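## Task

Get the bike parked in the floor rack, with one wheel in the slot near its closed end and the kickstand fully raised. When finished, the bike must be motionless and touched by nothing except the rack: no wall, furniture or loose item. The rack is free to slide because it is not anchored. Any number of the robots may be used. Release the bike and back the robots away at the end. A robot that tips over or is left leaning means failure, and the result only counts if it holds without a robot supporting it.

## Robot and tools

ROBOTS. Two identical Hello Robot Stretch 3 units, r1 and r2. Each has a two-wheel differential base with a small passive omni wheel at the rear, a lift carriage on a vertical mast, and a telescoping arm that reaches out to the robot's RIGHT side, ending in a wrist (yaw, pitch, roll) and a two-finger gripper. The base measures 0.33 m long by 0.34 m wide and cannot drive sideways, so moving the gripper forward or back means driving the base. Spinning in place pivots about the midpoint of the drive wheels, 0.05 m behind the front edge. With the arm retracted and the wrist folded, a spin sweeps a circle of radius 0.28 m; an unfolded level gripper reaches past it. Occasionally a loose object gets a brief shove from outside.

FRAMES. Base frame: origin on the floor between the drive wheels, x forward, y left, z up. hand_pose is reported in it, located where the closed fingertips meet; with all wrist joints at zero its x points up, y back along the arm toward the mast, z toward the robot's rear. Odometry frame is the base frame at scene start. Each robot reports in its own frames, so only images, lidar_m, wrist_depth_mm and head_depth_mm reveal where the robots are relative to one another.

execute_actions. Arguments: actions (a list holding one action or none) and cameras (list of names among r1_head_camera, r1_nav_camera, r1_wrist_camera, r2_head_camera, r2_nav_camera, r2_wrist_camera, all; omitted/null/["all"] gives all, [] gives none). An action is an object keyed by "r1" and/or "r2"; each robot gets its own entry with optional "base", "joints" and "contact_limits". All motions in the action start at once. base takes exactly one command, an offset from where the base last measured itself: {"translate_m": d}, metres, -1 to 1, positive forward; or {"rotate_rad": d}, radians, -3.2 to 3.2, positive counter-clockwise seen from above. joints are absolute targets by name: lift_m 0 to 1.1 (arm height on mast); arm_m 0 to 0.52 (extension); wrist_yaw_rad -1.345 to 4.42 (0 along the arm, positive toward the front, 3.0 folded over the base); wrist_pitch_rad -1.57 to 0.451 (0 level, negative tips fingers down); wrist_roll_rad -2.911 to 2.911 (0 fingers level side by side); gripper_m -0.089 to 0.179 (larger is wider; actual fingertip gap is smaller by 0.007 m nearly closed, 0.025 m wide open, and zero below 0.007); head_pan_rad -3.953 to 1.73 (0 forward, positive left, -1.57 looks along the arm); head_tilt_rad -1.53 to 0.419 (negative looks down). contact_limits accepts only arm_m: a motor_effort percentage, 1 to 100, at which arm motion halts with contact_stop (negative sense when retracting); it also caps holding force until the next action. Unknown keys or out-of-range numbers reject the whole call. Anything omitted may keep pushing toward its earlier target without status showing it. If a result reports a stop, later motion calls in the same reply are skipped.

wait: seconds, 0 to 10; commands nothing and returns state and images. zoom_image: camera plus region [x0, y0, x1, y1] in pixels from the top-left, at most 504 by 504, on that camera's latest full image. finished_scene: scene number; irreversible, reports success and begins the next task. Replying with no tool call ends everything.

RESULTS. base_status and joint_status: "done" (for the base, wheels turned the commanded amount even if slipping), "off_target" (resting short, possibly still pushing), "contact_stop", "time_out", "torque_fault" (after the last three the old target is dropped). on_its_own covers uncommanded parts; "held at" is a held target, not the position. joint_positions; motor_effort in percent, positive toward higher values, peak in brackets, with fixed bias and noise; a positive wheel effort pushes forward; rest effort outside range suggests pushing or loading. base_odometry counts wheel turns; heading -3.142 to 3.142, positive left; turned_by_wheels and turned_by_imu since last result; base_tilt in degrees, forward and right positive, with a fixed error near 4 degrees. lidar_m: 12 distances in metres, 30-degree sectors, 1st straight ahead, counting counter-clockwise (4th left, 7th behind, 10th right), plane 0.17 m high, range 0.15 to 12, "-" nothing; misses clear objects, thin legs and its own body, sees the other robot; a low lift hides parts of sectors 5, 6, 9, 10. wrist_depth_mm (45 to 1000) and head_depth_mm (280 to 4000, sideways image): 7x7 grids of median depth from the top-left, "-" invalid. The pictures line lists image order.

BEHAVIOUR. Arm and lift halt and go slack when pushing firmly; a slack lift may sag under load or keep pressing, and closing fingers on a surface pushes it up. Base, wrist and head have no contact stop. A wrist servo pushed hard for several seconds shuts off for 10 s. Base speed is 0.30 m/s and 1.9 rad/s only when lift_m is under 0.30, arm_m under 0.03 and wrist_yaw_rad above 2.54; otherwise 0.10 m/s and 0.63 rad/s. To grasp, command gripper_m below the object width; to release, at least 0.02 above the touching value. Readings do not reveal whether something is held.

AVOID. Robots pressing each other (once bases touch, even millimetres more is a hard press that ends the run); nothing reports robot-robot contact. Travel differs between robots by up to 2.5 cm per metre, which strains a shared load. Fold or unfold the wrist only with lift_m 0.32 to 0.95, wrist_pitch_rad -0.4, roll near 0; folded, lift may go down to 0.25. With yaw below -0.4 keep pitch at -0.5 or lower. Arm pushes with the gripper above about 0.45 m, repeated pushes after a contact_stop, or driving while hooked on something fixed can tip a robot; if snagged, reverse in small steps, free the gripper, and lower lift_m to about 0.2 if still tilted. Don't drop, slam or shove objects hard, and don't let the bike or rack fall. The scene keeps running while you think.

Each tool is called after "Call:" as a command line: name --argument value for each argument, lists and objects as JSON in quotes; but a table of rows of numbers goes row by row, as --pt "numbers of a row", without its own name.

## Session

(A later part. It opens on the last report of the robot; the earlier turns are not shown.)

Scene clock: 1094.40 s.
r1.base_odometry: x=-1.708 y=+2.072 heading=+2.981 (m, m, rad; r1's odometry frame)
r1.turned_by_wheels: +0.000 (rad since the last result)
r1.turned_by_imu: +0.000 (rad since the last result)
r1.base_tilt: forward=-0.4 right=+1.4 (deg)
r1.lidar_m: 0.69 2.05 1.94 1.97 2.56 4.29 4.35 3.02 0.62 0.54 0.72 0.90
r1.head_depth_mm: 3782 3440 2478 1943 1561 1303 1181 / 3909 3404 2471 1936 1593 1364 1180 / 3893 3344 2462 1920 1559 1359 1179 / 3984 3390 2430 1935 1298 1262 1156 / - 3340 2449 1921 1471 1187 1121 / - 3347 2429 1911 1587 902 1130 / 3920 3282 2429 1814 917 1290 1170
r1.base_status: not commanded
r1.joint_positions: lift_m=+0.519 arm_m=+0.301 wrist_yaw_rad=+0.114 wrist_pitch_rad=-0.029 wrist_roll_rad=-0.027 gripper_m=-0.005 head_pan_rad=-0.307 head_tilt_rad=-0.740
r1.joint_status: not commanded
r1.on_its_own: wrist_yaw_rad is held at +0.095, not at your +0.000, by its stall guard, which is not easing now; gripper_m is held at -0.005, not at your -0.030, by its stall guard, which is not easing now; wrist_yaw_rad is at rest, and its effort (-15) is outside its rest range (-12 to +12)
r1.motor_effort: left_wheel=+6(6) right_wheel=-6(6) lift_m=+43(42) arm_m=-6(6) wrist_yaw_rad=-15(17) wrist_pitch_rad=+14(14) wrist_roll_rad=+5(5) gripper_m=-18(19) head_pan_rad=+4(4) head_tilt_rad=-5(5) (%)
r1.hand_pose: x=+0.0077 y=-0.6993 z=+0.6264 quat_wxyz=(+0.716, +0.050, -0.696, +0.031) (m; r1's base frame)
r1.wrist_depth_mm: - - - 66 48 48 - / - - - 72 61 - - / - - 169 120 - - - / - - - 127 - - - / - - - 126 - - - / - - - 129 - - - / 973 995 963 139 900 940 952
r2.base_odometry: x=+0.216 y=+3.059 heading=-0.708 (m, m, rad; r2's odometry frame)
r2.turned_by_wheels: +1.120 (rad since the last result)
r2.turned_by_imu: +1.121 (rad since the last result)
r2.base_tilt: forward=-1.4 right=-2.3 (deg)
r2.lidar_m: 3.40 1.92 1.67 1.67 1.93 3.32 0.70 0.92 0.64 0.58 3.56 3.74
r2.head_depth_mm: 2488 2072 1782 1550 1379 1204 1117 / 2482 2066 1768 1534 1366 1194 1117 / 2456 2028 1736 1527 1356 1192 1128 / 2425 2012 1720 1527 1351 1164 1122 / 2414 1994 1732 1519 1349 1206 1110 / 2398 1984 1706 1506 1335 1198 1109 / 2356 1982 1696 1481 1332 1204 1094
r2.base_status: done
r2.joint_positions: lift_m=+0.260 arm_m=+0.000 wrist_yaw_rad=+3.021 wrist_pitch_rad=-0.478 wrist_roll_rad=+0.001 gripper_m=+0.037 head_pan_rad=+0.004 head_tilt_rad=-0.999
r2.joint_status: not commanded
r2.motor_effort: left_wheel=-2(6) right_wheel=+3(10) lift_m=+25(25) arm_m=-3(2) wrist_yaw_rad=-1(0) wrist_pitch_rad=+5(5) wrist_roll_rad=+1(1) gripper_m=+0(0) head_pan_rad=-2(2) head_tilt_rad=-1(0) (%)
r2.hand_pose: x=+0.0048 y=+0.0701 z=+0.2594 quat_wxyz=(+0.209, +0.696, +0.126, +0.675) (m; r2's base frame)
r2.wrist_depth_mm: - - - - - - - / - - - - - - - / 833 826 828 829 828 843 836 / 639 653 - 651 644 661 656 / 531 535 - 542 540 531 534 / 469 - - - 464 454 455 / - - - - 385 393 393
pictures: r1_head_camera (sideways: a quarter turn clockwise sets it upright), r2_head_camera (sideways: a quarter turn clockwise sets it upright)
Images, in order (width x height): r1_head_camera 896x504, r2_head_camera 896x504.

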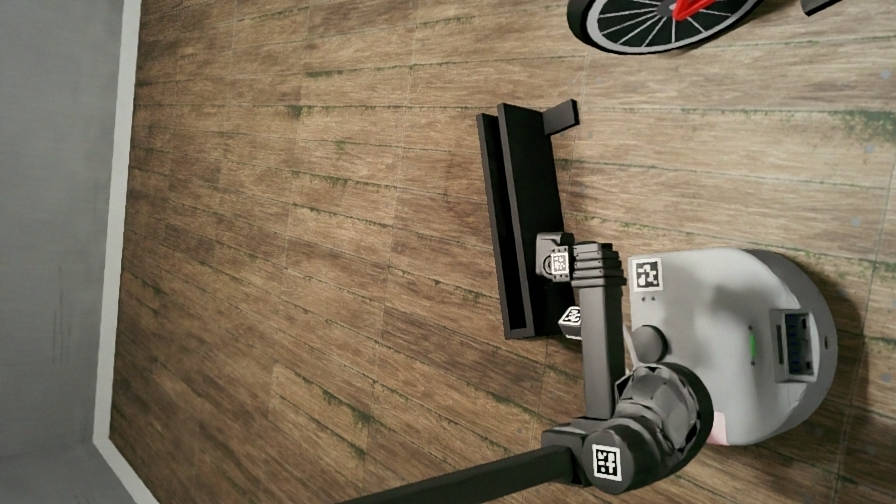

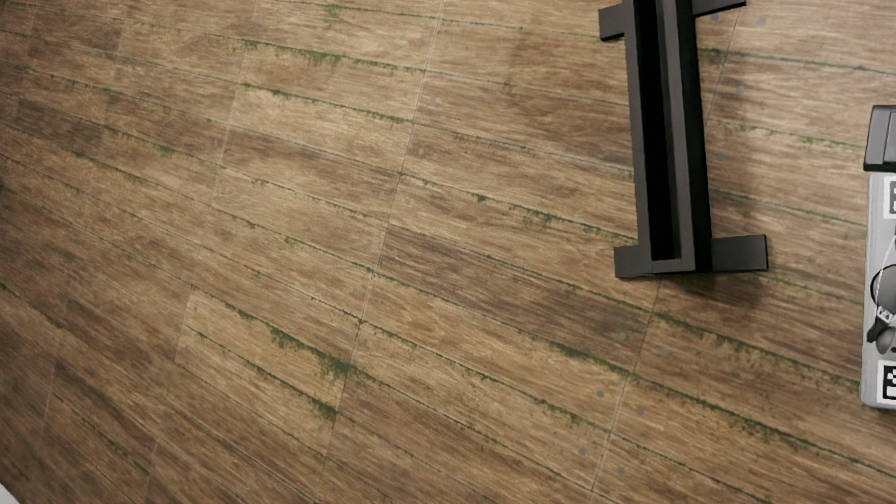

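Call:
execute_actions --actions '[{"r2": {"base": {"translate_m": 0.25}}}]' --cameras '[]'

Call:
execute_actions --actions '[{"r2": {"base": {"translate_m": 0.35}, "joints": {"head_pan_rad": -0.6, "head_tilt_rad": -1.1}}}]' --cameras '["r1_head_camera", "r2_head_camera"]'

Scene clock: 1104.30 s.
r1.base_odometry: x=-1.708 y=+2.072 heading=+2.981 (m, m, rad; r1's odometry frame)
r1.turned_by_wheels: +0.000 (rad since the last result)
r1.turned_by_imu: +0.000 (rad since the last result)
r1.base_tilt: forward=-0.4 right=+1.4 (deg)
r1.lidar_m: 0.93 2.06 1.94 1.97 2.56 4.29 4.36 3.00 0.62 0.54 0.72 0.90
r1.head_depth_mm: 3859 3425 2495 1954 1568 1300 1181 / 3821 3380 2480 1935 1591 1360 1189 / 3918 3389 2462 1952 1559 1356 1184 / - 3339 2446 1867 1506 1356 1175 / - 3361 2449 1931 1387 1304 1176 / - 3291 2429 1915 1297 1299 1172 / 3867 2992 2170 1804 1541 1345 1169
r1.base_status: not commanded
r1.joint_positions: lift_m=+0.519 arm_m=+0.301 wrist_yaw_rad=+0.114 wrist_pitch_rad=-0.029 wrist_roll_rad=-0.027 gripper_m=-0.005 head_pan_rad=-0.307 head_tilt_rad=-0.740
r1.joint_status: not commanded
r1.on_its_own: wrist_yaw_rad is held at +0.095, not at your +0.000, by its stall guard, which is not easing now; gripper_m is held at -0.005, not at your -0.030, by its stall guard, which is not easing now; wrist_yaw_rad is at rest, and its effort (-16) is outside its rest range (-12 to +12)
r1.motor_effort: left_wheel=+5(5) right_wheel=-6(6) lift_m=+42(43) arm_m=-6(6) wrist_yaw_rad=-16(16) wrist_pitch_rad=+14(14) wrist_roll_rad=+5(5) gripper_m=-19(19) head_pan_rad=+4(4) head_tilt_rad=-6(6) (%)
r1.hand_pose: x=+0.0077 y=-0.6993 z=+0.6264 quat_wxyz=(+0.716, +0.050, -0.696, +0.031) (m; r1's base frame)
r1.wrist_depth_mm: - - - 66 48 48 - / - - - 72 61 - - / - - 169 120 - - - / - - - 126 - - - / - - - 127 - - - / - - - 129 - - - / 979 995 973 139 901 945 948
r2.base_odometry: x=+0.406 y=+2.897 heading=-0.708 (m, m, rad; r2's odometry frame)
r2.turned_by_wheels: +0.000 (rad since the last result)
r2.turned_by_imu: -0.001 (rad since the last result)
r2.base_tilt: forward=-1.3 right=-2.3 (deg)
r2.lidar_m: 3.28 1.85 1.58 1.61 1.85 3.20 0.95 1.12 0.61 3.16 3.63 3.51
r2.head_depth_mm: 2498 2059 1775 1560 1380 1239 1101 / 2488 2073 1757 1542 1362 1227 1091 / 2463 2045 1746 1541 1357 1225 1104 / 2404 2027 1737 1513 1363 1217 1095 / 2392 2009 1721 1498 1334 1208 1110 / 2428 1986 1726 1493 1332 1205 1105 / 2385 1975 1698 1483 1334 1198 1089
r2.base_status: done
r2.joint_positions: lift_m=+0.260 arm_m=+0.000 wrist_yaw_rad=+3.021 wrist_pitch_rad=-0.478 wrist_roll_rad=+0.001 gripper_m=+0.037 head_pan_rad=+0.004 head_tilt_rad=-0.999
r2.joint_status: not commanded
r2.motor_effort: left_wheel=-1(6) right_wheel=+3(9) lift_m=+25(24) arm_m=-2(2) wrist_yaw_rad=+0(0) wrist_pitch_rad=+5(5) wrist_roll_rad=+1(1) gripper_m=+0(0) head_pan_rad=-2(2) head_tilt_rad=+0(0) (%)
r2.hand_pose: x=+0.0048 y=+0.0701 z=+0.2594 quat_wxyz=(+0.209, +0.696, +0.126, +0.675) (m; r2's base frame)
r2.wrist_depth_mm: - - - - - - - / - - - - - - - / 841 820 836 829 850 840 843 / 654 642 - 655 646 652 659 / 528 535 - 543 540 535 536 / 463 - - - 468 452 452 / - - - - 381 393 397
pictures: none
No camera images: the call's "cameras" was empty. Leave "cameras" out to get every camera's image.

Scene clock: 1107.27 s.
r1.base_odometry: x=-1.708 y=+2.072 heading=+2.981 (m, m, rad; r1's odometry frame)
r1.turned_by_wheels: +0.000 (rad since the last result)
r1.turned_by_imu: +0.000 (rad since the last result)
r1.base_tilt: forward=-0.4 right=+1.5 (deg)
r1.lidar_m: 1.27 2.06 1.94 1.98 2.56 4.31 4.35 2.99 0.62 0.54 0.72 0.90
r1.head_depth_mm: 3839 3441 2467 1948 1565 1303 1182 / 3901 3418 2451 1943 1606 1362 1177 / 3882 3358 2455 1776 1595 1363 1181 / 3977 3369 2439 1797 1585 1346 1179 / - 3320 2434 1627 1546 1352 1178 / - 3345 2370 1582 1557 1347 1173 / 3596 2995 2414 1909 1585 1345 1171
r1.base_status: not commanded
r1.joint_positions: lift_m=+0.519 arm_m=+0.301 wrist_yaw_rad=+0.114 wrist_pitch_rad=-0.029 wrist_roll_rad=-0.027 gripper_m=-0.005 head_pan_rad=-0.307 head_tilt_rad=-0.740
r1.joint_status: not commanded
r1.on_its_own: wrist_yaw_rad is held at +0.095, not at your +0.000, by its stall guard, which is not easing now; gripper_m is held at -0.005, not at your -0.030, by its stall guard, which is not easing now; wrist_yaw_rad is at rest, and its effort (-15) is outside its rest range (-12 to +12)
r1.motor_effort: left_wheel=+6(6) right_wheel=-6(6) lift_m=+42(43) arm_m=-6(6) wrist_yaw_rad=-15(14) wrist_pitch_rad=+13(14) wrist_roll_rad=+5(5) gripper_m=-19(18) head_pan_rad=+4(4) head_tilt_rad=-7(6) (%)
r1.hand_pose: x=+0.0077 y=-0.6993 z=+0.6264 quat_wxyz=(+0.716, +0.050, -0.696, +0.031) (m; r1's base frame)
r1.wrist_depth_mm: - - - 66 48 48 - / - - - 72 61 - - / - - 169 120 - - - / - - - 126 - - - / - - - 127 - - - / - - - 129 - - - / 985 988 977 138 907 928 948
r2.base_odometry: x=+0.671 y=+2.669 heading=-0.708 (m, m, rad; r2's odometry frame)
r2.turned_by_wheels: +0.000 (rad since the last result)
r2.turned_by_imu: -0.001 (rad since the last result)
r2.base_tilt: forward=-1.4 right=-2.3 (deg)
r2.lidar_m: 3.10 1.77 1.50 1.50 1.76 3.03 1.30 0.83 0.79 3.24 3.69 3.17
r2.head_depth_mm: 2123 1846 1627 1456 1328 1185 1114 / 2110 1826 1623 1455 1321 1171 1127 / 2090 1808 1611 1449 1315 1192 - / 2064 1801 1589 1440 1313 1153 - / 2051 1791 1607 1432 1295 1191 1124 / 2038 1788 1578 1425 1296 1190 1099 / 2044 1783 1569 1412 1285 1187 1082
r2.base_status: done
r2.joint_positions: lift_m=+0.260 arm_m=+0.000 wrist_yaw_rad=+3.021 wrist_pitch_rad=-0.478 wrist_roll_rad=+0.001 gripper_m=+0.037 head_pan_rad=-0.593 head_tilt_rad=-1.087
r2.joint_status: all done
r2.motor_effort: left_wheel=-1(6) right_wheel=+5(14) lift_m=+25(25) arm_m=-3(3) wrist_yaw_rad=+0(0) wrist_pitch_rad=+5(5) wrist_roll_rad=+1(1) gripper_m=+0(0) head_pan_rad=-2(23) head_tilt_rad=-4(13) (%)
r2.hand_pose: x=+0.0048 y=+0.0701 z=+0.2594 quat_wxyz=(+0.209, +0.696, +0.126, +0.675) (m; r2's base frame)
r2.wrist_depth_mm: - - - - - - - / - - - - - - - / 817 821 836 840 831 839 841 / 649 648 - 644 646 646 663 / 533 528 - 548 546 533 535 / 464 - - - 470 451 452 / - - - - 381 393 394
pictures: r1_head_camera (sideways: a quarter turn clockwise sets it upright), r2_head_camera (sideways: a quarter turn clockwise sets it upright)
Images, in order (width x height): r1_head_camera 896x504, r2_head_camera 896x504.

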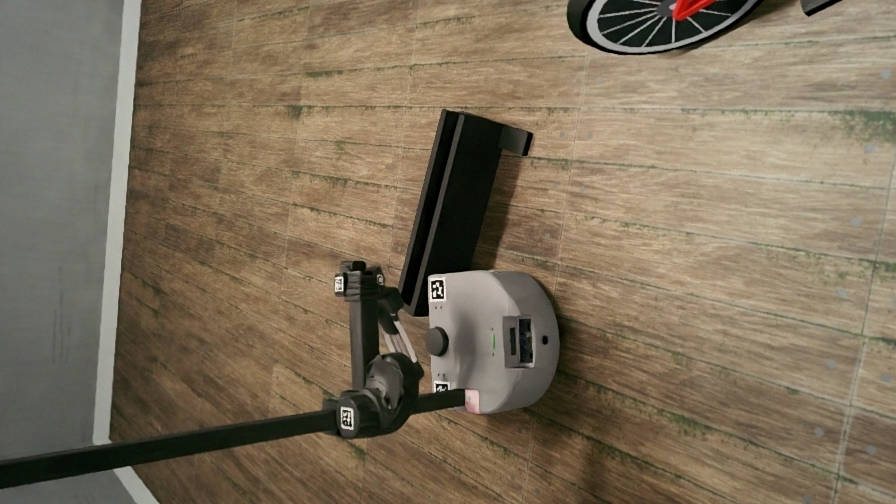

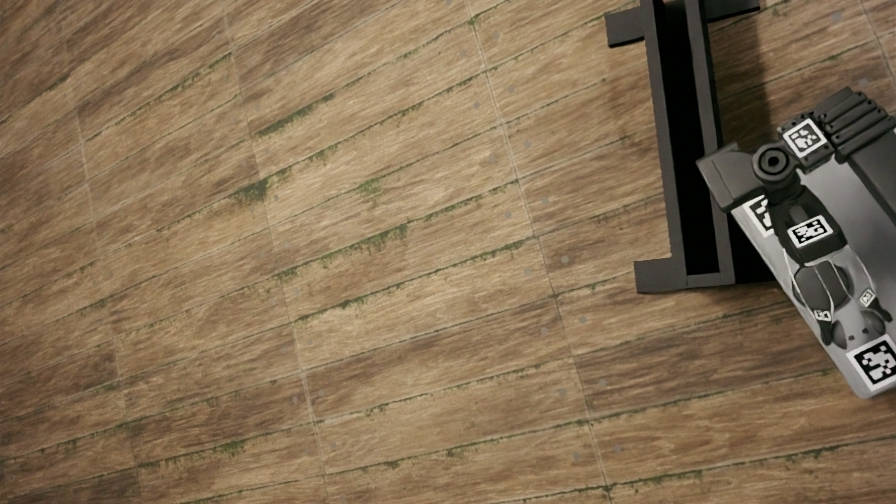

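Call:
execute_actions --actions '[{"r2": {"base": {"rotate_rad": -0.55}}}]' --cameras '[]'

Call:
execute_actions --actions '[{"r2": {"base": {"translate_m": 0.3}}}]' --cameras '["r1_head_camera", "r2_head_camera"]'

Scene clock: 1115.53 s.
r1.base_odometry: x=-1.708 y=+2.072 heading=+2.981 (m, m, rad; r1's odometry frame)
r1.turned_by_wheels: +0.000 (rad since the last result)
r1.turned_by_imu: +0.000 (rad since the last result)
r1.base_tilt: forward=-0.3 right=+1.5 (deg)
r1.lidar_m: 1.31 2.06 1.93 1.98 2.56 4.31 4.37 3.00 0.62 0.54 0.72 0.90
r1.head_depth_mm: 3816 3404 2496 1934 1571 1305 1186 / 3903 3411 2469 1943 1603 1360 1183 / 3995 3400 2453 1769 1594 1362 1181 / 3978 3356 2452 1795 1597 1353 1183 / - 3313 2435 1630 1563 1346 1173 / - 3291 1506 1624 1560 1351 1178 / 3588 2990 2325 1909 1589 1349 1170
r1.base_status: not commanded
r1.joint_positions: lift_m=+0.519 arm_m=+0.301 wrist_yaw_rad=+0.114 wrist_pitch_rad=-0.029 wrist_roll_rad=-0.027 gripper_m=-0.005 head_pan_rad=-0.307 head_tilt_rad=-0.740
r1.joint_status: not commanded
r1.on_its_own: wrist_yaw_rad is held at +0.095, not at your +0.000, by its stall guard, which is not easing now; gripper_m is held at -0.005, not at your -0.030, by its stall guard, which is not easing now; wrist_yaw_rad is at rest, and its effort (-16) is outside its rest range (-12 to +12)
r1.motor_effort: left_wheel=+6(5) right_wheel=-6(6) lift_m=+43(43) arm_m=-6(6) wrist_yaw_rad=-16(16) wrist_pitch_rad=+14(14) wrist_roll_rad=+5(5) gripper_m=-19(19) head_pan_rad=+4(4) head_tilt_rad=-8(7) (%)
r1.hand_pose: x=+0.0077 y=-0.6993 z=+0.6264 quat_wxyz=(+0.716, +0.050, -0.696, +0.031) (m; r1's base frame)
r1.wrist_depth_mm: - - - 66 48 48 - / - - - 72 61 - - / - - 170 120 - - - / - - - 126 - - - / - - - 127 - - - / - - - 129 - - - / 956 974 948 139 917 945 935
r2.base_odometry: x=+0.671 y=+2.669 heading=-1.258 (m, m, rad; r2's odometry frame)
r2.turned_by_wheels: -0.550 (rad since the last result)
r2.turned_by_imu: -0.552 (rad since the last result)
r2.base_tilt: forward=-1.4 right=-2.3 (deg)
r2.lidar_m: 3.19 3.16 1.80 1.50 1.50 1.73 2.90 1.30 0.86 0.79 3.22 3.68
r2.head_depth_mm: 2138 1865 1627 1463 1324 1213 1110 / 2127 1838 1628 1454 1288 1210 1129 / 2078 1831 1613 1449 1275 1213 - / 2111 1799 1586 1421 1306 1185 - / 2059 1796 1598 1439 1300 1153 1123 / 2029 1801 1576 1424 1294 1190 1109 / 2022 1777 1579 1413 1287 1177 1090
r2.base_status: done
r2.joint_positions: lift_m=+0.260 arm_m=+0.000 wrist_yaw_rad=+3.021 wrist_pitch_rad=-0.478 wrist_roll_rad=+0.001 gripper_m=+0.037 head_pan_rad=-0.593 head_tilt_rad=-1.087
r2.joint_status: not commanded
r2.motor_effort: left_wheel=+2(7) right_wheel=-2(7) lift_m=+25(25) arm_m=-2(2) wrist_yaw_rad=+0(0) wrist_pitch_rad=+5(5) wrist_roll_rad=+1(1) gripper_m=-1(0) head_pan_rad=-3(2) head_tilt_rad=-4(5) (%)
r2.hand_pose: x=+0.0048 y=+0.0701 z=+0.2594 quat_wxyz=(+0.209, +0.696, +0.126, +0.675) (m; r2's base frame)
r2.wrist_depth_mm: - - - - - - - / - - - - - - - / 831 827 832 833 832 830 847 / 645 639 - 650 657 656 665 / 533 529 - 563 544 535 539 / 465 - - - 466 451 456 / - - - - 379 396 395
pictures: none
No camera images: the call's "cameras" was empty. Leave "cameras" out to get every camera's image.

Scene clock: 1118.27 s.
r1.base_odometry: x=-1.708 y=+2.072 heading=+2.981 (m, m, rad; r1's odometry frame)
r1.turned_by_wheels: +0.000 (rad since the last result)
r1.turned_by_imu: +0.000 (rad since the last result)
r1.base_tilt: forward=-0.3 right=+1.5 (deg)
r1.lidar_m: 1.57 2.06 1.93 1.97 2.56 4.30 4.39 2.99 0.62 0.54 0.72 0.90
r1.head_depth_mm: 3865 3375 2476 1955 1572 1303 1183 / 3861 3449 2481 1810 1604 1363 1183 / 3940 3383 2461 1885 1590 1359 1178 / - 3384 1977 1816 1596 1356 1178 / - 3178 1892 1799 1586 1345 1179 / - 3334 2320 1927 1585 1345 1172 / 3924 3318 2414 1913 1579 1349 1171
r1.base_status: not commanded
r1.joint_positions: lift_m=+0.519 arm_m=+0.301 wrist_yaw_rad=+0.114 wrist_pitch_rad=-0.029 wrist_roll_rad=-0.027 gripper_m=-0.005 head_pan_rad=-0.307 head_tilt_rad=-0.740
r1.joint_status: not commanded
r1.on_its_own: wrist_yaw_rad is held at +0.095, not at your +0.000, by its stall guard, which is not easing now; gripper_m is held at -0.005, not at your -0.030, by its stall guard, which is not easing now; wrist_yaw_rad is at rest, and its effort (-15) is outside its rest range (-12 to +12)
r1.motor_effort: left_wheel=+6(6) right_wheel=-6(6) lift_m=+43(43) arm_m=-6(6) wrist_yaw_rad=-15(16) wrist_pitch_rad=+13(14) wrist_roll_rad=+5(5) gripper_m=-18(19) head_pan_rad=+4(4) head_tilt_rad=-8(6) (%)
r1.hand_pose: x=+0.0077 y=-0.6993 z=+0.6264 quat_wxyz=(+0.716, +0.050, -0.696, +0.031) (m; r1's base frame)
r1.wrist_depth_mm: - - - 66 48 48 - / - - - 72 61 - - / - - 170 120 - - - / - - - 126 - - - / - - - 127 - - - / - - - 129 - - - / 954 952 977 139 919 932 947
r2.base_odometry: x=+0.764 y=+2.384 heading=-1.258 (m, m, rad; r2's odometry frame)
r2.turned_by_wheels: +0.000 (rad since the last result)
r2.turned_by_imu: -0.001 (rad since the last result)
r2.base_tilt: forward=-1.5 right=-2.3 (deg)
r2.lidar_m: 2.89 2.88 1.90 1.59 1.59 1.83 3.05 1.56 0.90 3.16 3.15 3.43
r2.head_depth_mm: 2122 1846 1620 1463 1328 1199 1118 / 2125 1824 1615 1458 1326 1182 1120 / 2096 1815 1621 1438 1312 1203 - / 2060 1808 1590 1444 1316 1176 - / 2049 1800 1584 1432 1300 1176 1119 / 2042 1782 1576 1420 1288 1184 1101 / 2033 1787 1572 1414 1287 1180 1087
r2.base_status: done
r2.joint_positions: lift_m=+0.260 arm_m=+0.000 wrist_yaw_rad=+3.021 wrist_pitch_rad=-0.478 wrist_roll_rad=+0.001 gripper_m=+0.037 head_pan_rad=-0.593 head_tilt_rad=-1.088
r2.joint_status: not commanded
r2.motor_effort: left_wheel=+1(8) right_wheel=+1(11) lift_m=+25(25) arm_m=-2(3) wrist_yaw_rad=-1(0) wrist_pitch_rad=+5(5) wrist_roll_rad=+1(1) gripper_m=+0(0) head_pan_rad=-2(2) head_tilt_rad=-4(5) (%)
r2.hand_pose: x=+0.0048 y=+0.0701 z=+0.2594 quat_wxyz=(+0.209, +0.696, +0.126, +0.675) (m; r2's base frame)
r2.wrist_depth_mm: - - - - - - - / - - - - - - - / 830 830 827 834 833 835 840 / 646 640 - 649 661 650 648 / 529 528 - 546 547 535 538 / 462 - - - 472 450 456 / - - - - 382 392 392
pictures: r1_head_camera (sideways: a quarter turn clockwise sets it upright), r2_head_camera (sideways: a quarter turn clockwise sets it upright)
Images, in order (width x height): r1_head_camera 896x504, r2_head_camera 896x504.

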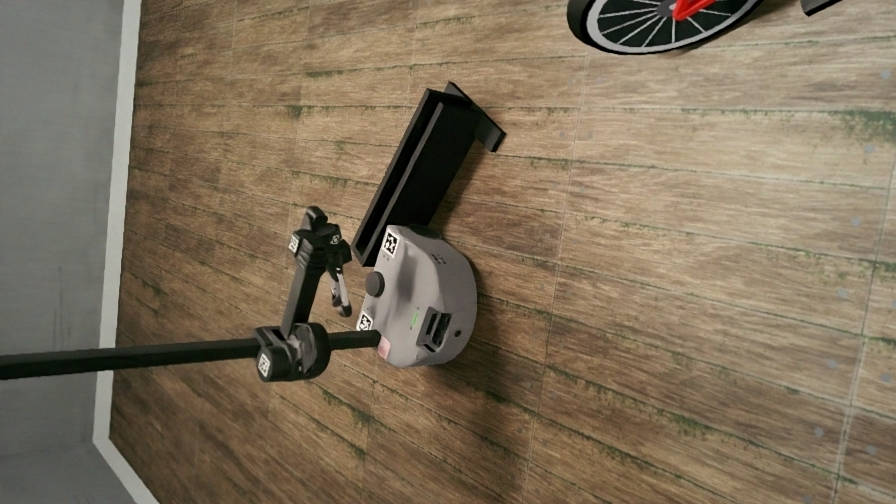

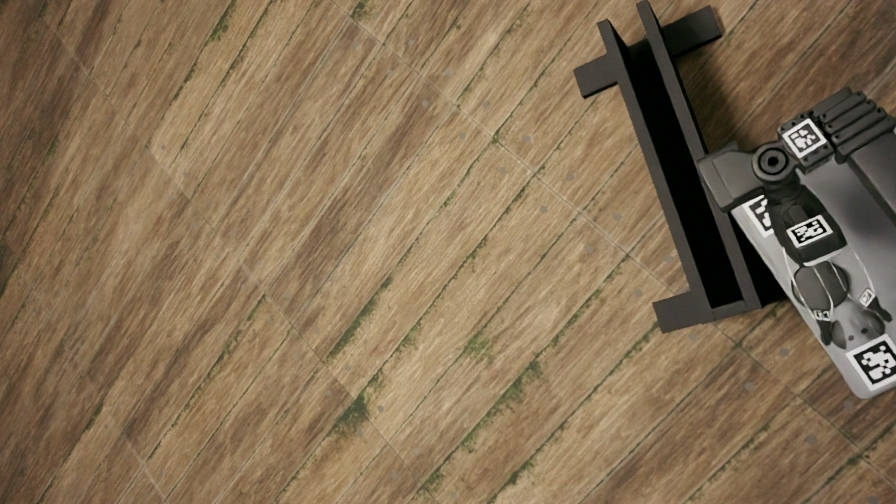

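Call:
execute_actions --actions '[{"r2": {"base": {"rotate_rad": -0.4}}}]' --cameras '[]'

Call:
execute_actions --actions '[{"r2": {"base": {"translate_m": 0.25}}}]' --cameras '["r1_head_camera", "r2_head_camera"]'

Scene clock: 1157.90 s.
r1.base_odometry: x=-1.708 y=+2.072 heading=+2.981 (m, m, rad; r1's odometry frame)
r1.turned_by_wheels: +0.000 (rad since the last result)
r1.turned_by_imu: +0.000 (rad since the last result)
r1.base_tilt: forward=-0.4 right=+1.4 (deg)
r1.lidar_m: 1.56 2.06 1.93 1.98 2.56 4.28 4.38 3.02 0.62 0.54 0.72 0.90
r1.head_depth_mm: 3799 3415 2464 1948 1565 1307 1178 / 3873 3422 2460 1811 1592 1359 1187 / 3904 3373 2445 1858 1598 1365 1181 / - 3355 1990 1848 1602 1354 1174 / - 3049 1911 1796 1580 1354 1177 / - 3310 2331 1866 1583 1348 1170 / 3965 3335 2430 1912 1580 1343 1169
r1.base_status: not commanded
r1.joint_positions: lift_m=+0.519 arm_m=+0.301 wrist_yaw_rad=+0.114 wrist_pitch_rad=-0.029 wrist_roll_rad=-0.027 gripper_m=-0.005 head_pan_rad=-0.307 head_tilt_rad=-0.740
r1.joint_status: not commanded
r1.on_its_own: wrist_yaw_rad is held at +0.095, not at your +0.000, by its stall guard, which is not easing now; gripper_m is held at -0.005, not at your -0.030, by its stall guard, which is not easing now; wrist_yaw_rad is at rest, and its effort (-16) is outside its rest range (-12 to +12)
r1.motor_effort: left_wheel=+6(5) right_wheel=-6(6) lift_m=+43(43) arm_m=-6(6) wrist_yaw_rad=-16(15) wrist_pitch_rad=+13(14) wrist_roll_rad=+5(5) gripper_m=-19(18) head_pan_rad=+4(4) head_tilt_rad=-6(6) (%)
r1.hand_pose: x=+0.0077 y=-0.6993 z=+0.6264 quat_wxyz=(+0.716, +0.050, -0.696, +0.031) (m; r1's base frame)
r1.wrist_depth_mm: - - - 66 48 48 - / - - - 72 61 - - / - - 169 120 - - - / - - - 126 - - - / - - - 127 - - - / - - - 129 - - - / 956 978 953 139 918 925 949
r2.base_odometry: x=+0.764 y=+2.384 heading=-1.658 (m, m, rad; r2's odometry frame)
r2.turned_by_wheels: -0.400 (rad since the last result)
r2.turned_by_imu: -0.401 (rad since the last result)
r2.base_tilt: forward=-1.4 right=-2.3 (deg)
r2.lidar_m: 3.17 2.89 2.80 1.78 1.59 1.60 1.98 3.88 1.56 0.89 3.14 3.18
r2.head_depth_mm: 2122 1835 1643 1462 1324 1217 1116 / 2113 1826 1619 1462 1292 1200 1127 / 2089 1826 1604 1453 1300 1213 - / 2069 1806 1600 1432 1306 1172 - / 2063 1779 1601 1434 1307 1160 1120 / 2055 1785 1587 1419 1294 1180 1106 / 2028 1761 1571 1424 1291 1181 1091
r2.base_status: done
r2.joint_positions: lift_m=+0.260 arm_m=+0.000 wrist_yaw_rad=+3.021 wrist_pitch_rad=-0.478 wrist_roll_rad=+0.001 gripper_m=+0.037 head_pan_rad=-0.593 head_tilt_rad=-1.088
r2.joint_status: not commanded
r2.motor_effort: left_wheel=+2(7) right_wheel=-2(6) lift_m=+25(25) arm_m=-2(3) wrist_yaw_rad=+0(0) wrist_pitch_rad=+5(5) wrist_roll_rad=+1(1) gripper_m=-1(1) head_pan_rad=-3(1) head_tilt_rad=-4(5) (%)
r2.hand_pose: x=+0.0048 y=+0.0701 z=+0.2594 quat_wxyz=(+0.209, +0.696, +0.126, +0.675) (m; r2's base frame)
r2.wrist_depth_mm: - - - - - - - / - - - - - - - / 835 835 821 835 830 839 843 / 639 651 - 645 645 641 653 / 533 534 - 549 541 535 537 / 464 - - - 463 449 450 / - - - - 382 392 394
pictures: none
No camera images: the call's "cameras" was empty. Leave "cameras" out to get every camera's image.

Scene clock: 1160.47 s.
r1.base_odometry: x=-1.708 y=+2.072 heading=+2.981 (m, m, rad; r1's odometry frame)
r1.turned_by_wheels: +0.000 (rad since the last result)
r1.turned_by_imu: +0.000 (rad since the last result)
r1.base_tilt: forward=-0.5 right=+1.4 (deg)
r1.lidar_m: 1.81 2.06 1.93 1.97 2.57 4.30 4.39 2.99 0.62 0.54 0.72 0.90
r1.head_depth_mm: 3813 3427 2487 1921 1560 1303 1185 / 3893 3411 2464 1853 1607 1362 1181 / 3924 3368 2000 1920 1597 1359 1177 / 3905 3213 1995 1887 1593 1353 1179 / - 3350 2416 1924 1585 1345 1177 / - 3312 2431 1921 1578 1344 1172 / 3937 3308 2402 1913 1578 1340 1171
r1.base_status: not commanded
r1.joint_positions: lift_m=+0.519 arm_m=+0.301 wrist_yaw_rad=+0.114 wrist_pitch_rad=-0.029 wrist_roll_rad=-0.027 gripper_m=-0.005 head_pan_rad=-0.307 head_tilt_rad=-0.740
r1.joint_status: not commanded
r1.on_its_own: wrist_yaw_rad is held at +0.095, not at your +0.000, by its stall guard, which is not easing now; gripper_m is held at -0.005, not at your -0.030, by its stall guard, which is not easing now; wrist_yaw_rad is at rest, and its effort (-17) is outside its rest range (-12 to +12)
r1.motor_effort: left_wheel=+6(5) right_wheel=-6(6) lift_m=+43(42) arm_m=-6(6) wrist_yaw_rad=-17(16) wrist_pitch_rad=+14(14) wrist_roll_rad=+5(5) gripper_m=-19(18) head_pan_rad=+4(4) head_tilt_rad=-6(6) (%)
r1.hand_pose: x=+0.0077 y=-0.6993 z=+0.6264 quat_wxyz=(+0.716, +0.050, -0.696, +0.031) (m; r1's base frame)
r1.wrist_depth_mm: - - - 66 48 48 - / - - - 72 61 - - / - - 170 120 - - - / - - - 126 - - - / - - - 128 - - - / - - - 129 - - - / 961 952 948 138 933 958 939
r2.base_odometry: x=+0.742 y=+2.135 heading=-1.658 (m, m, rad; r2's odometry frame)
r2.turned_by_wheels: +0.000 (rad since the last result)
r2.turned_by_imu: -0.001 (rad since the last result)
r2.base_tilt: forward=-1.4 right=-2.4 (deg)
r2.lidar_m: 2.98 2.70 2.71 1.96 1.75 1.76 2.17 1.73 0.95 3.31 2.99 3.01
r2.head_depth_mm: 2107 1841 1633 1448 1331 1201 1114 / 2126 1835 1611 1453 1304 1196 1124 / 2099 1810 1612 1442 1316 1201 - / 2065 1790 1600 1443 1311 1177 - / 2047 1790 1598 1439 1298 1178 1127 / 2039 1769 1588 1424 1296 1187 1100 / 2020 1775 1581 1419 1287 1174 1086
r2.base_status: done
r2.joint_positions: lift_m=+0.260 arm_m=+0.000 wrist_yaw_rad=+3.021 wrist_pitch_rad=-0.478 wrist_roll_rad=+0.001 gripper_m=+0.037 head_pan_rad=-0.594 head_tilt_rad=-1.088
r2.joint_status: not commanded
r2.motor_effort: left_wheel=+2(9) right_wheel=+1(14) lift_m=+25(25) arm_m=-2(3) wrist_yaw_rad=+0(0) wrist_pitch_rad=+5(5) wrist_roll_rad=+1(1) gripper_m=+1(0) head_pan_rad=-3(2) head_tilt_rad=-4(4) (%)
r2.hand_pose: x=+0.0048 y=+0.0701 z=+0.2594 quat_wxyz=(+0.209, +0.696, +0.126, +0.675) (m; r2's base frame)
r2.wrist_depth_mm: - - - - - - - / - - - - - - - / 813 832 827 833 840 853 823 / 644 649 - 644 649 649 652 / 534 529 - 552 543 534 536 / 463 - - - 464 447 451 / - - - - 382 394 394
pictures: r1_head_camera (sideways: a quarter turn clockwise sets it upright), r2_head_camera (sideways: a quarter turn clockwise sets it upright)
Images, in order (width x height): r1_head_camera 896x504, r2_head_camera 896x504.

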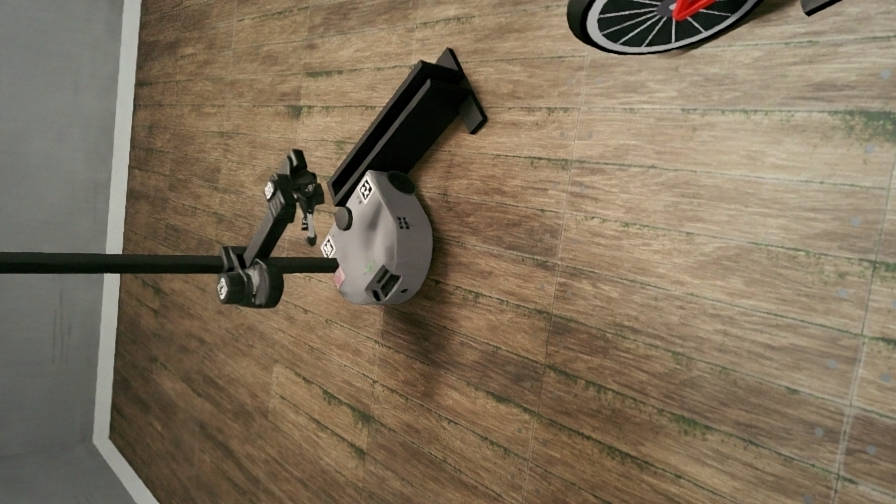

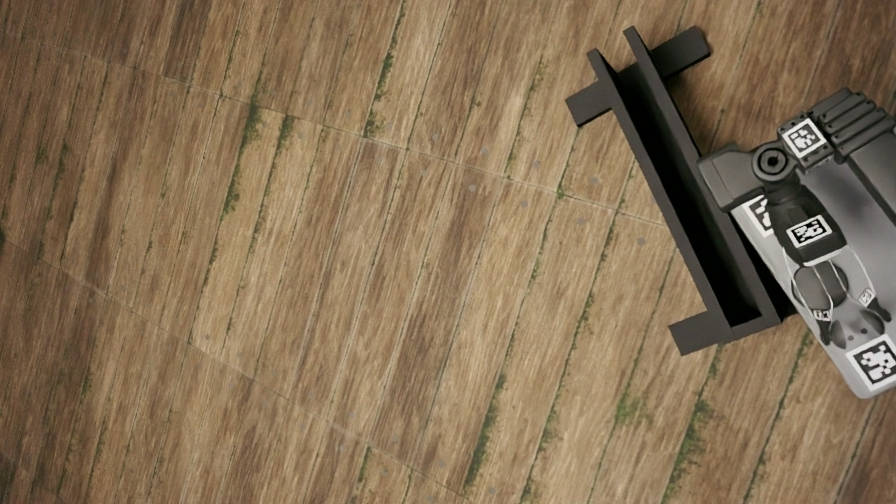

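Call:
execute_actions --actions '[{"r2": {"base": {"translate_m": -0.1}, "joints": {"head_pan_rad": 0.0, "head_tilt_rad": -1.0}}}]' --cameras '[]'

Call:
execute_actions --actions '[{"r2": {"base": {"rotate_rad": 0.92}}}]' --cameras '[]'

Call:
execute_actions --actions '[{"r2": {"base": {"translate_m": 0.45}}}]' --cameras '[]'

Call:
execute_actions --actions '[{"r2": {"base": {"rotate_rad": -1.72}}}]' --cameras '[]'

Call:
execute_actions --actions '[{"r2": {"base": {"translate_m": 0.82}}}]' --cameras '[]'

Call:
execute_actions --actions '[{"r2": {"base": {"rotate_rad": -1.33}}}]' --cameras '["r1_head_camera", "r2_head_camera"]'

Scene clock: 1191.03 s.
r1.base_odometry: x=-1.708 y=+2.072 heading=+2.981 (m, m, rad; r1's odometry frame)
r1.turned_by_wheels: +0.000 (rad since the last result)
r1.turned_by_imu: +0.000 (rad since the last result)
r1.base_tilt: forward=-0.4 right=+1.5 (deg)
r1.lidar_m: 1.73 2.06 1.93 1.98 2.55 4.30 4.38 3.01 0.62 0.54 0.72 0.90
r1.head_depth_mm: 3844 3392 2489 1926 1570 1304 1185 / 3894 3394 2463 1864 1594 1360 1186 / 3937 3382 2280 1937 1602 1360 1178 / - 3338 1928 1855 1584 1355 1182 / 3978 3183 2181 1863 1594 1351 1179 / - 3339 2426 1924 1580 1349 1172 / 3884 3291 2438 1911 1580 1341 1173
r1.base_status: not commanded
r1.joint_positions: lift_m=+0.519 arm_m=+0.301 wrist_yaw_rad=+0.114 wrist_pitch_rad=-0.029 wrist_roll_rad=-0.027 gripper_m=-0.005 head_pan_rad=-0.307 head_tilt_rad=-0.740
r1.joint_status: not commanded
r1.on_its_own: wrist_yaw_rad is held at +0.095, not at your +0.000, by its stall guard, which is not easing now; gripper_m is held at -0.005, not at your -0.030, by its stall guard, which is not easing now; wrist_yaw_rad is at rest, and its effort (-16) is outside its rest range (-12 to +12)
r1.motor_effort: left_wheel=+5(6) right_wheel=-6(6) lift_m=+43(43) arm_m=-6(6) wrist_yaw_rad=-16(15) wrist_pitch_rad=+14(14) wrist_roll_rad=+5(5) gripper_m=-18(19) head_pan_rad=+4(4) head_tilt_rad=-7(6) (%)
r1.hand_pose: x=+0.0077 y=-0.6993 z=+0.6264 quat_wxyz=(+0.716, +0.050, -0.696, +0.031) (m; r1's base frame)
r1.wrist_depth_mm: - - - 66 48 49 - / - - - 72 61 - - / - - 169 120 - - - / - - - 127 - - - / - - - 127 - - - / - - - 129 - - - / 958 970 966 138 932 913 931
r2.base_odometry: x=+0.751 y=+2.234 heading=-1.658 (m, m, rad; r2's odometry frame)
r2.turned_by_wheels: +0.000 (rad since the last result)
r2.turned_by_imu: -0.001 (rad since the last result)
r2.base_tilt: forward=-1.4 right=-2.3 (deg)
r2.lidar_m: 3.07 2.77 2.79 1.88 1.69 1.70 2.10 1.78 0.92 0.94 3.05 3.07
r2.head_depth_mm: 2476 2067 1792 1569 1370 1228 1086 / 2456 2053 1749 1544 1377 1228 1105 / 2486 2043 1747 1538 1356 1221 1099 / 2440 2020 1733 1518 1351 1197 1106 / 2391 2015 1725 1512 1341 1216 1113 / 2384 1983 1718 1503 1338 1201 1107 / 2386 1980 1700 1503 1326 1209 1098
r2.base_status: done
r2.joint_positions: lift_m=+0.260 arm_m=+0.000 wrist_yaw_rad=+3.021 wrist_pitch_rad=-0.478 wrist_roll_rad=+0.001 gripper_m=+0.037 head_pan_rad=-0.007 head_tilt_rad=-1.000
r2.joint_status: all done
r2.motor_effort: left_wheel=+2(6) right_wheel=-2(7) lift_m=+25(25) arm_m=-2(2) wrist_yaw_rad=+0(0) wrist_pitch_rad=+5(5) wrist_roll_rad=+1(1) gripper_m=-1(1) head_pan_rad=+2(22) head_tilt_rad=+0(8) (%)
r2.hand_pose: x=+0.0048 y=+0.0701 z=+0.2594 quat_wxyz=(+0.209, +0.696, +0.126, +0.675) (m; r2's base frame)
r2.wrist_depth_mm: - - - - - - - / - - - - - - - / 845 836 833 826 831 837 852 / 645 631 - 645 654 657 654 / 536 530 - 559 543 529 532 / 464 - - - 468 454 456 / - - - - 384 392 394
pictures: none
No camera images: the call's "cameras" was empty. Leave "cameras" out to get every camera's image.

Scene clock: 1192.87 s.
r1.base_odometry: x=-1.708 y=+2.072 heading=+2.981 (m, m, rad; r1's odometry frame)
r1.turned_by_wheels: +0.000 (rad since the last result)
r1.turned_by_imu: +0.000 (rad since the last result)
r1.base_tilt: forward=-0.4 right=+1.4 (deg)
r1.lidar_m: 1.60 2.06 1.94 1.97 2.56 4.29 4.37 3.02 0.62 0.54 0.72 0.90
r1.head_depth_mm: 3804 3423 2493 1911 1567 1302 1182 / 3872 3373 2469 1855 1602 1358 1185 / 3899 3386 2044 1888 1599 1355 1182 / 3987 3316 1926 1837 1599 1358 1180 / 3977 3174 2326 1900 1589 1355 1175 / - 3306 2431 1903 1580 1346 1175 / 3923 3297 2415 1912 1575 1339 1167
r1.base_status: not commanded
r1.joint_positions: lift_m=+0.519 arm_m=+0.301 wrist_yaw_rad=+0.114 wrist_pitch_rad=-0.029 wrist_roll_rad=-0.027 gripper_m=-0.005 head_pan_rad=-0.307 head_tilt_rad=-0.740
r1.joint_status: not commanded
r1.on_its_own: wrist_yaw_rad is held at +0.095, not at your +0.000, by its stall guard, which is not easing now; gripper_m is held at -0.005, not at your -0.030, by its stall guard, which is not easing now; wrist_yaw_rad is at rest, and its effort (-15) is outside its rest range (-12 to +12)
r1.motor_effort: left_wheel=+5(5) right_wheel=-6(6) lift_m=+42(43) arm_m=-6(6) wrist_yaw_rad=-15(16) wrist_pitch_rad=+14(14) wrist_roll_rad=+5(5) gripper_m=-19(18) head_pan_rad=+4(4) head_tilt_rad=-6(7) (%)
r1.hand_pose: x=+0.0077 y=-0.6993 z=+0.6264 quat_wxyz=(+0.716, +0.050, -0.696, +0.031) (m; r1's base frame)
r1.wrist_depth_mm: - - - 66 48 48 - / - - - 72 61 - - / - - 170 120 - - - / - - - 127 - - - / - - - 127 - - - / - - - 129 - - - / 986 950 970 138 924 931 942
r2.base_odometry: x=+0.751 y=+2.234 heading=-0.738 (m, m, rad; r2's odometry frame)
r2.turned_by_wheels: +0.920 (rad since the last result)
r2.turned_by_imu: +0.921 (rad since the last result)
r2.base_tilt: forward=-1.4 right=-2.3 (deg)
r2.lidar_m: 2.77 2.02 1.69 1.68 1.93 3.22 1.65 0.92 3.06 3.04 3.29 2.77
r2.head_depth_mm: 2384 2081 1763 1543 1362 1235 1119 / 2417 2056 1775 1535 1361 1229 1114 / 2461 2035 1749 1530 1355 1224 1087 / 2410 2035 1723 1525 1344 1219 1123 / 2400 1977 1735 1521 1341 1219 1117 / 2376 1990 1694 1507 1334 1199 1109 / 2357 1994 1696 1489 1328 1197 1086
r2.base_status: done
r2.joint_positions: lift_m=+0.260 arm_m=+0.000 wrist_yaw_rad=+3.021 wrist_pitch_rad=-0.478 wrist_roll_rad=+0.001 gripper_m=+0.037 head_pan_rad=-0.007 head_tilt_rad=-1.000
r2.joint_status: not commanded
r2.motor_effort: left_wheel=-1(6) right_wheel=+5(8) lift_m=+25(25) arm_m=-3(3) wrist_yaw_rad=+0(0) wrist_pitch_rad=+5(5) wrist_roll_rad=+1(1) gripper_m=+0(0) head_pan_rad=+1(3) head_tilt_rad=+0(0) (%)
r2.hand_pose: x=+0.0048 y=+0.0701 z=+0.2594 quat_wxyz=(+0.209, +0.696, +0.126, +0.675) (m; r2's base frame)
r2.wrist_depth_mm: - - - - - - - / - - - - - - - / 823 817 837 824 834 844 829 / 644 644 - 648 652 647 658 / 529 536 - 551 547 536 536 / 464 - - - 464 451 452 / - - - - 384 394 393
pictures: none
No camera images: the call's "cameras" was empty. Leave "cameras" out to get every camera's image.

Scene clock: 1196.03 s.
r1.base_odometry: x=-1.708 y=+2.072 heading=+2.981 (m, m, rad; r1's odometry frame)
r1.turned_by_wheels: +0.000 (rad since the last result)
r1.turned_by_imu: +0.000 (rad since the last result)
r1.base_tilt: forward=-0.4 right=+1.5 (deg)
r1.lidar_m: 2.05 2.06 1.93 1.97 2.56 4.29 4.36 3.01 0.62 0.54 0.72 0.90
r1.head_depth_mm: 3826 3410 2463 1944 1562 1306 1184 / 3895 3432 2466 1943 1612 1362 1181 / 3924 3386 2286 1932 1602 1360 1180 / - 3336 2190 1931 1587 1355 1177 / - 3179 2335 1923 1588 1361 1178 / - 3305 2426 1919 1574 1346 1174 / 3903 3302 2430 1906 1583 1348 1170
r1.base_status: not commanded
r1.joint_positions: lift_m=+0.519 arm_m=+0.301 wrist_yaw_rad=+0.114 wrist_pitch_rad=-0.029 wrist_roll_rad=-0.027 gripper_m=-0.005 head_pan_rad=-0.307 head_tilt_rad=-0.740
r1.joint_status: not commanded
r1.on_its_own: wrist_yaw_rad is held at +0.095, not at your +0.000, by its stall guard, which is not easing now; gripper_m is held at -0.005, not at your -0.030, by its stall guard, which is not easing now; wrist_yaw_rad is at rest, and its effort (-17) is outside its rest range (-12 to +12)
r1.motor_effort: left_wheel=+5(5) right_wheel=-6(7) lift_m=+42(42) arm_m=-6(6) wrist_yaw_rad=-17(14) wrist_pitch_rad=+14(14) wrist_roll_rad=+5(5) gripper_m=-19(20) head_pan_rad=+4(4) head_tilt_rad=-6(6) (%)
r1.hand_pose: x=+0.0077 y=-0.6993 z=+0.6264 quat_wxyz=(+0.716, +0.050, -0.696, +0.031) (m; r1's base frame)
r1.wrist_depth_mm: - - - 66 48 48 - / - - - 72 61 - - / - - 169 120 - - - / - - - 126 - - - / - - - 127 - - - / - - - 129 - - - / 973 - 977 139 924 942 928
r2.base_odometry: x=+1.083 y=+1.931 heading=-0.738 (m, m, rad; r2's odometry frame)
r2.turned_by_wheels: +0.000 (rad since the last result)
r2.turned_by_imu: -0.001 (rad since the last result)
r2.base_tilt: forward=-1.4 right=-2.2 (deg)
r2.lidar_m: 2.33 1.91 1.61 1.58 1.80 3.03 1.35 1.35 3.17 3.15 2.76 2.34
r2.head_depth_mm: 2131 2083 1760 1547 1365 1236 1117 / 2174 2075 1762 1540 1363 1227 1122 / 2223 2039 1739 1529 1357 1225 1129 / 2251 1994 1749 1518 1340 1218 1113 / 2235 2016 1728 1521 1350 1204 1112 / 2277 1980 1709 1504 1335 1202 1105 / 2334 1989 1697 1510 1330 1199 1088
r2.base_status: done
r2.joint_positions: lift_m=+0.260 arm_m=+0.000 wrist_yaw_rad=+3.021 wrist_pitch_rad=-0.478 wrist_roll_rad=+0.001 gripper_m=+0.037 head_pan_rad=-0.007 head_tilt_rad=-1.000
r2.joint_status: not commanded
r2.motor_effort: left_wheel=-1(6) right_wheel=+16(28) lift_m=+25(25) arm_m=-2(3) wrist_yaw_rad=+0(0) wrist_pitch_rad=+5(5) wrist_roll_rad=+1(1) gripper_m=+0(1) head_pan_rad=+2(2) head_tilt_rad=+0(0) (%)
r2.hand_pose: x=+0.0048 y=+0.0701 z=+0.2594 quat_wxyz=(+0.209, +0.696, +0.126, +0.675) (m; r2's base frame)
r2.wrist_depth_mm: - - - - - - - / - - - - - - - / 819 830 842 850 837 853 837 / 644 647 - 650 650 655 643 / 533 528 - 549 540 534 541 / 464 - - - 462 455 454 / - - - - 380 394 394
pictures: none
No camera images: the call's "cameras" was empty. Leave "cameras" out to get every camera's image.

Scene clock: 1198.43 s.
r1.base_odometry: x=-1.708 y=+2.072 heading=+2.981 (m, m, rad; r1's odometry frame)
r1.turned_by_wheels: +0.000 (rad since the last result)
r1.turned_by_imu: +0.000 (rad since the last result)
r1.base_tilt: forward=-0.3 right=+1.4 (deg)
r1.lidar_m: 2.27 2.05 1.94 1.97 2.57 4.29 4.35 2.99 0.62 0.54 0.72 0.90
r1.head_depth_mm: 3820 3439 2478 1938 1565 1303 1182 / 3881 3357 2457 1943 1604 1362 1182 / 3938 3404 2357 1951 1598 1348 1181 / 3919 3048 2278 1950 1592 1358 1179 / - 3038 2288 1920 1593 1356 1173 / - 3314 2424 1921 1582 1347 1172 / - 3310 2416 1898 1577 1342 1166
r1.base_status: not commanded
r1.joint_positions: lift_m=+0.519 arm_m=+0.301 wrist_yaw_rad=+0.114 wrist_pitch_rad=-0.029 wrist_roll_rad=-0.027 gripper_m=-0.005 head_pan_rad=-0.307 head_tilt_rad=-0.740
r1.joint_status: not commanded
r1.on_its_own: wrist_yaw_rad is held at +0.095, not at your +0.000, by its stall guard, which is not easing now; gripper_m is held at -0.005, not at your -0.030, by its stall guard, which is not easing now; wrist_yaw_rad is at rest, and its effort (-15) is outside its rest range (-12 to +12)
r1.motor_effort: left_wheel=+5(5) right_wheel=-6(6) lift_m=+42(42) arm_m=-6(6) wrist_yaw_rad=-15(15) wrist_pitch_rad=+14(14) wrist_roll_rad=+5(5) gripper_m=-19(18) head_pan_rad=+4(4) head_tilt_rad=-6(6) (%)
r1.hand_pose: x=+0.0077 y=-0.6993 z=+0.6264 quat_wxyz=(+0.716, +0.050, -0.696, +0.031) (m; r1's base frame)
r1.wrist_depth_mm: - - - 66 48 48 - / - - - 72 61 - - / - - 170 120 - - - / - - - 126 - - - / - - - 128 - - - / - - - 129 - - - / 973 972 980 139 902 950 939
r2.base_odometry: x=+1.083 y=+1.931 heading=-2.458 (m, m, rad; r2's odometry frame)
r2.turned_by_wheels: -1.720 (rad since the last result)
r2.turned_by_imu: -1.721 (rad since the last result)
r2.base_tilt: forward=-1.4 right=-2.3 (deg)
r2.lidar_m: 3.15 3.07 2.38 2.33 2.11 1.64 1.59 1.69 2.49 2.10 1.35 3.23
r2.head_depth_mm: 2513 2075 1769 1548 1363 1211 1119 / 2458 2053 1754 1533 1359 1190 1123 / 2475 2040 1755 1528 1365 1182 1126 / 2434 2025 1724 1533 1358 1176 1125 / 2416 1999 1730 1524 1341 1174 1104 / 2420 1987 1696 1501 1340 1206 1107 / 2349 1988 1703 1491 1323 1200 1090
r2.base_status: done
r2.joint_positions: lift_m=+0.260 arm_m=+0.000 wrist_yaw_rad=+3.021 wrist_pitch_rad=-0.478 wrist_roll_rad=+0.001 gripper_m=+0.037 head_pan_rad=-0.007 head_tilt_rad=-1.000
r2.joint_status: not commanded
r2.motor_effort: left_wheel=+2(8) right_wheel=-3(12) lift_m=+25(25) arm_m=-3(3) wrist_yaw_rad=+0(0) wrist_pitch_rad=+5(5) wrist_roll_rad=+1(1) gripper_m=+0(0) head_pan_rad=+2(2) head_tilt_rad=+0(1) (%)
r2.hand_pose: x=+0.0048 y=+0.0701 z=+0.2594 quat_wxyz=(+0.209, +0.696, +0.126, +0.675) (m; r2's base frame)
r2.wrist_depth_mm: - - - - - - - / - - - - - - - / 820 831 843 815 826 840 841 / 642 658 - 650 653 649 640 / 536 530 - 557 539 536 533 / 461 - - - 463 454 270 / - - - - 382 302 245
pictures: none
No camera images: the call's "cameras" was empty. Leave "cameras" out to get every camera's image.

Scene clock: 1202.93 s.
r1.base_odometry: x=-1.708 y=+2.072 heading=+2.981 (m, m, rad; r1's odometry frame)
r1.turned_by_wheels: +0.000 (rad since the last result)
r1.turned_by_imu: +0.000 (rad since the last result)
r1.base_tilt: forward=-0.4 right=+1.5 (deg)
r1.lidar_m: 2.98 2.06 1.94 1.97 2.56 4.29 4.37 2.99 0.62 0.54 0.72 0.90
r1.head_depth_mm: 3879 2320 2254 1964 1563 1300 1184 / 3863 3447 2392 1935 1604 1357 1181 / 3931 3396 2455 1937 1600 1354 1182 / 3983 3364 2431 1937 1592 1354 1179 / - 3358 2427 1915 1590 1349 1174 / - 3297 2422 1920 1582 1348 1170 / 3925 3275 2410 1922 1578 1343 1170
r1.base_status: not commanded
r1.joint_positions: lift_m=+0.519 arm_m=+0.301 wrist_yaw_rad=+0.114 wrist_pitch_rad=-0.029 wrist_roll_rad=-0.027 gripper_m=-0.005 head_pan_rad=-0.307 head_tilt_rad=-0.740
r1.joint_status: not commanded
r1.on_its_own: wrist_yaw_rad is held at +0.095, not at your +0.000, by its stall guard, which is not easing now; gripper_m is held at -0.005, not at your -0.030, by its stall guard, which is not easing now; wrist_yaw_rad is at rest, and its effort (-16) is outside its rest range (-12 to +12)
r1.motor_effort: left_wheel=+6(5) right_wheel=-6(6) lift_m=+42(43) arm_m=-6(6) wrist_yaw_rad=-16(16) wrist_pitch_rad=+14(14) wrist_roll_rad=+5(5) gripper_m=-19(19) head_pan_rad=+4(4) head_tilt_rad=-6(6) (%)
r1.hand_pose: x=+0.0077 y=-0.6993 z=+0.6264 quat_wxyz=(+0.716, +0.050, -0.696, +0.031) (m; r1's base frame)
r1.wrist_depth_mm: - - - 66 48 48 - / - - - 72 61 - - / - - 170 120 - - - / - - - 126 - - - / - - - 127 - - - / - - - 129 - - - / 970 984 967 139 899 948 946
r2.base_odometry: x=+0.447 y=+1.414 heading=-2.458 (m, m, rad; r2's odometry frame)
r2.turned_by_wheels: +0.000 (rad since the last result)
r2.turned_by_imu: -0.002 (rad since the last result)
r2.base_tilt: forward=-1.5 right=-2.3 (deg)
r2.lidar_m: 2.34 2.49 2.31 2.26 2.41 2.46 2.41 2.56 2.19 1.28 3.10 2.39
r2.head_depth_mm: 2186 2087 1769 1559 1369 1235 1105 / 2184 2071 1764 1540 1366 1224 1103 / 2236 2056 1755 1524 1370 1222 1109 / 2229 2013 1726 1524 1355 1216 1057 / 2220 2020 1713 1511 1340 1214 1067 / 2241 2012 1705 1516 1342 1208 1097 / 2268 1978 1688 1487 1342 1203 1085
r2.base_status: done
r2.joint_positions: lift_m=+0.260 arm_m=+0.000 wrist_yaw_rad=+3.021 wrist_pitch_rad=-0.478 wrist_roll_rad=+0.001 gripper_m=+0.037 head_pan_rad=-0.006 head_tilt_rad=-0.999
r2.joint_status: not commanded
r2.motor_effort: left_wheel=+1(11) right_wheel=+0(18) lift_m=+24(25) arm_m=-3(3) wrist_yaw_rad=+0(0) wrist_pitch_rad=+5(5) wrist_roll_rad=+1(1) gripper_m=+0(0) head_pan_rad=+1(2) head_tilt_rad=-1(0) (%)
r2.hand_pose: x=+0.0049 y=+0.0701 z=+0.2594 quat_wxyz=(+0.209, +0.696, +0.126, +0.675) (m; r2's base frame)
r2.wrist_depth_mm: - - - - - - - / - - - - - - - / 827 820 830 850 831 845 831 / 646 640 - 652 643 658 650 / 527 532 - 552 540 535 540 / 463 - - - 468 455 451 / - - - - 225 249 395
pictures: none
No camera images: the call's "cameras" was empty. Leave "cameras" out to get every camera's image.

Scene clock: 1205.03 s.
r1.base_odometry: x=-1.708 y=+2.072 heading=+2.981 (m, m, rad; r1's odometry frame)
r1.turned_by_wheels: +0.000 (rad since the last result)
r1.turned_by_imu: +0.000 (rad since the last result)
r1.base_tilt: forward=-0.4 right=+1.4 (deg)
r1.lidar_m: 3.00 2.06 1.94 1.97 2.56 4.30 4.36 3.01 0.62 0.54 0.72 0.90
r1.head_depth_mm: 3785 3235 2301 1938 1559 1306 1176 / 3855 3400 2450 1945 1597 1363 1183 / 3916 3414 2483 1936 1600 1360 1177 / - 3352 2455 1924 1599 1359 1180 / - 3326 2430 1919 1592 1355 1175 / - 3324 2418 1911 1582 1353 1176 / 3880 3360 2416 1906 1572 1345 1170
r1.base_status: not commanded
r1.joint_positions: lift_m=+0.519 arm_m=+0.301 wrist_yaw_rad=+0.114 wrist_pitch_rad=-0.029 wrist_roll_rad=-0.027 gripper_m=-0.005 head_pan_rad=-0.307 head_tilt_rad=-0.740
r1.joint_status: not commanded
r1.on_its_own: wrist_yaw_rad is held at +0.095, not at your +0.000, by its stall guard, which is not easing now; gripper_m is held at -0.005, not at your -0.030, by its stall guard, which is not easing now; wrist_yaw_rad is at rest, and its effort (-16) is outside its rest range (-12 to +12)
r1.motor_effort: left_wheel=+5(6) right_wheel=-6(6) lift_m=+43(43) arm_m=-6(6) wrist_yaw_rad=-16(14) wrist_pitch_rad=+14(14) wrist_roll_rad=+5(5) gripper_m=-18(19) head_pan_rad=+4(4) head_tilt_rad=-6(5) (%)
r1.hand_pose: x=+0.0077 y=-0.6993 z=+0.6264 quat_wxyz=(+0.716, +0.050, -0.696, +0.031) (m; r1's base frame)
r1.wrist_depth_mm: - - - 66 48 48 - / - - - 72 61 - - / - - 170 120 - - - / - - - 127 - - - / - - - 128 - - - / - - - 129 - - - / 944 976 973 138 919 941 916
r2.base_odometry: x=+0.447 y=+1.414 heading=+2.495 (m, m, rad; r2's odometry frame)
r2.turned_by_wheels: -1.330 (rad since the last result)
r2.turned_by_imu: -1.329 (rad since the last result)
r2.base_tilt: forward=-1.5 right=-2.3 (deg)
r2.lidar_m: 2.03 2.62 2.34 2.35 2.54 2.27 2.27 2.71 2.42 2.40 2.93 1.28
r2.head_depth_mm: 1684 1594 1707 1547 1373 1241 1119 / 2063 2017 1765 1545 1363 1220 1126 / 2463 2040 1730 1521 1363 1221 1127 / 2435 2028 1752 1517 1306 1211 1112 / 2420 2011 1727 1515 1310 1164 1110 / 2367 1996 1718 1490 1325 1199 1047 / 2395 1999 1707 1498 1327 1206 1085
r2.base_status: done
r2.joint_positions: lift_m=+0.260 arm_m=+0.000 wrist_yaw_rad=+3.021 wrist_pitch_rad=-0.478 wrist_roll_rad=+0.001 gripper_m=+0.037 head_pan_rad=-0.006 head_tilt_rad=-0.999
r2.joint_status: not commanded
r2.motor_effort: left_wheel=+5(10) right_wheel=-2(7) lift_m=+25(25) arm_m=-3(3) wrist_yaw_rad=+0(0) wrist_pitch_rad=+5(5) wrist_roll_rad=+1(1) gripper_m=+0(0) head_pan_rad=+1(2) head_tilt_rad=+0(0) (%)
r2.hand_pose: x=+0.0049 y=+0.0700 z=+0.2594 quat_wxyz=(+0.209, +0.696, +0.126, +0.675) (m; r2's base frame)
r2.wrist_depth_mm: - - - - - - - / - - - - - - - / 845 831 827 833 841 838 843 / 640 643 - 658 652 654 659 / 531 532 - 557 336 321 530 / 468 - - - 274 266 297 / - - - - 329 274 246
pictures: r1_head_camera (sideways: a quarter turn clockwise sets it upright), r2_head_camera (sideways: a quarter turn clockwise sets it upright)
Images, in order (width x height): r1_head_camera 896x504, r2_head_camera 896x504.

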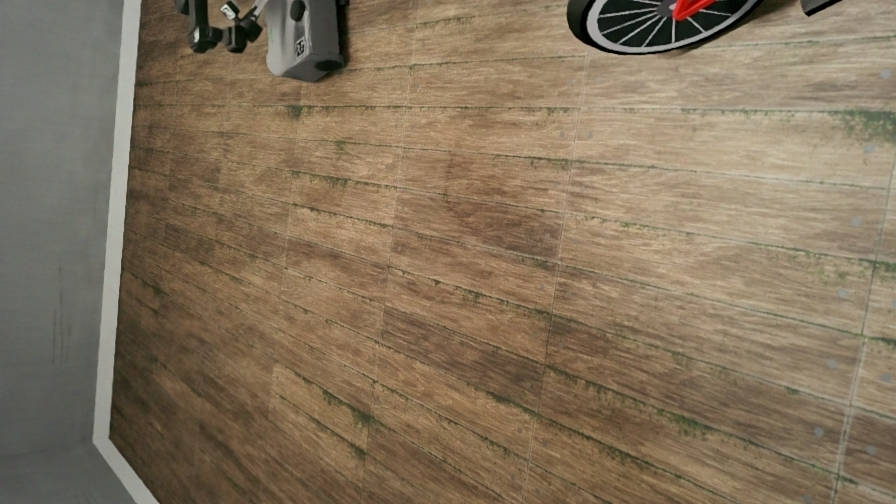

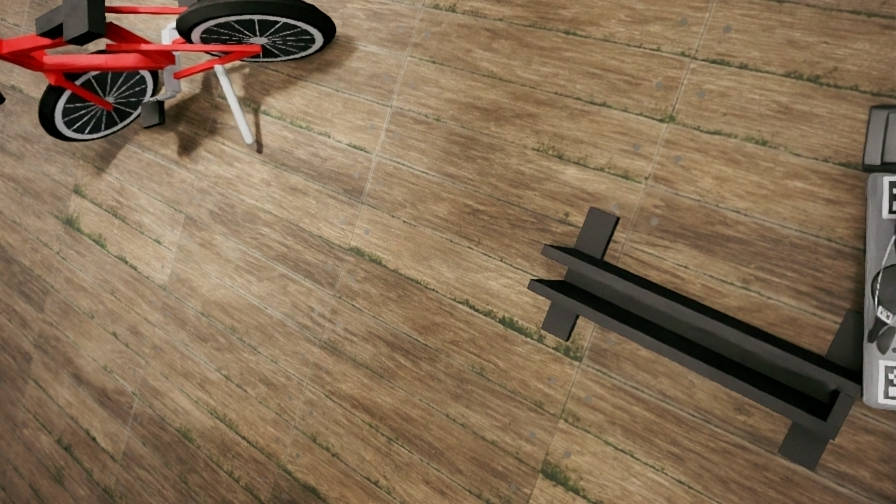

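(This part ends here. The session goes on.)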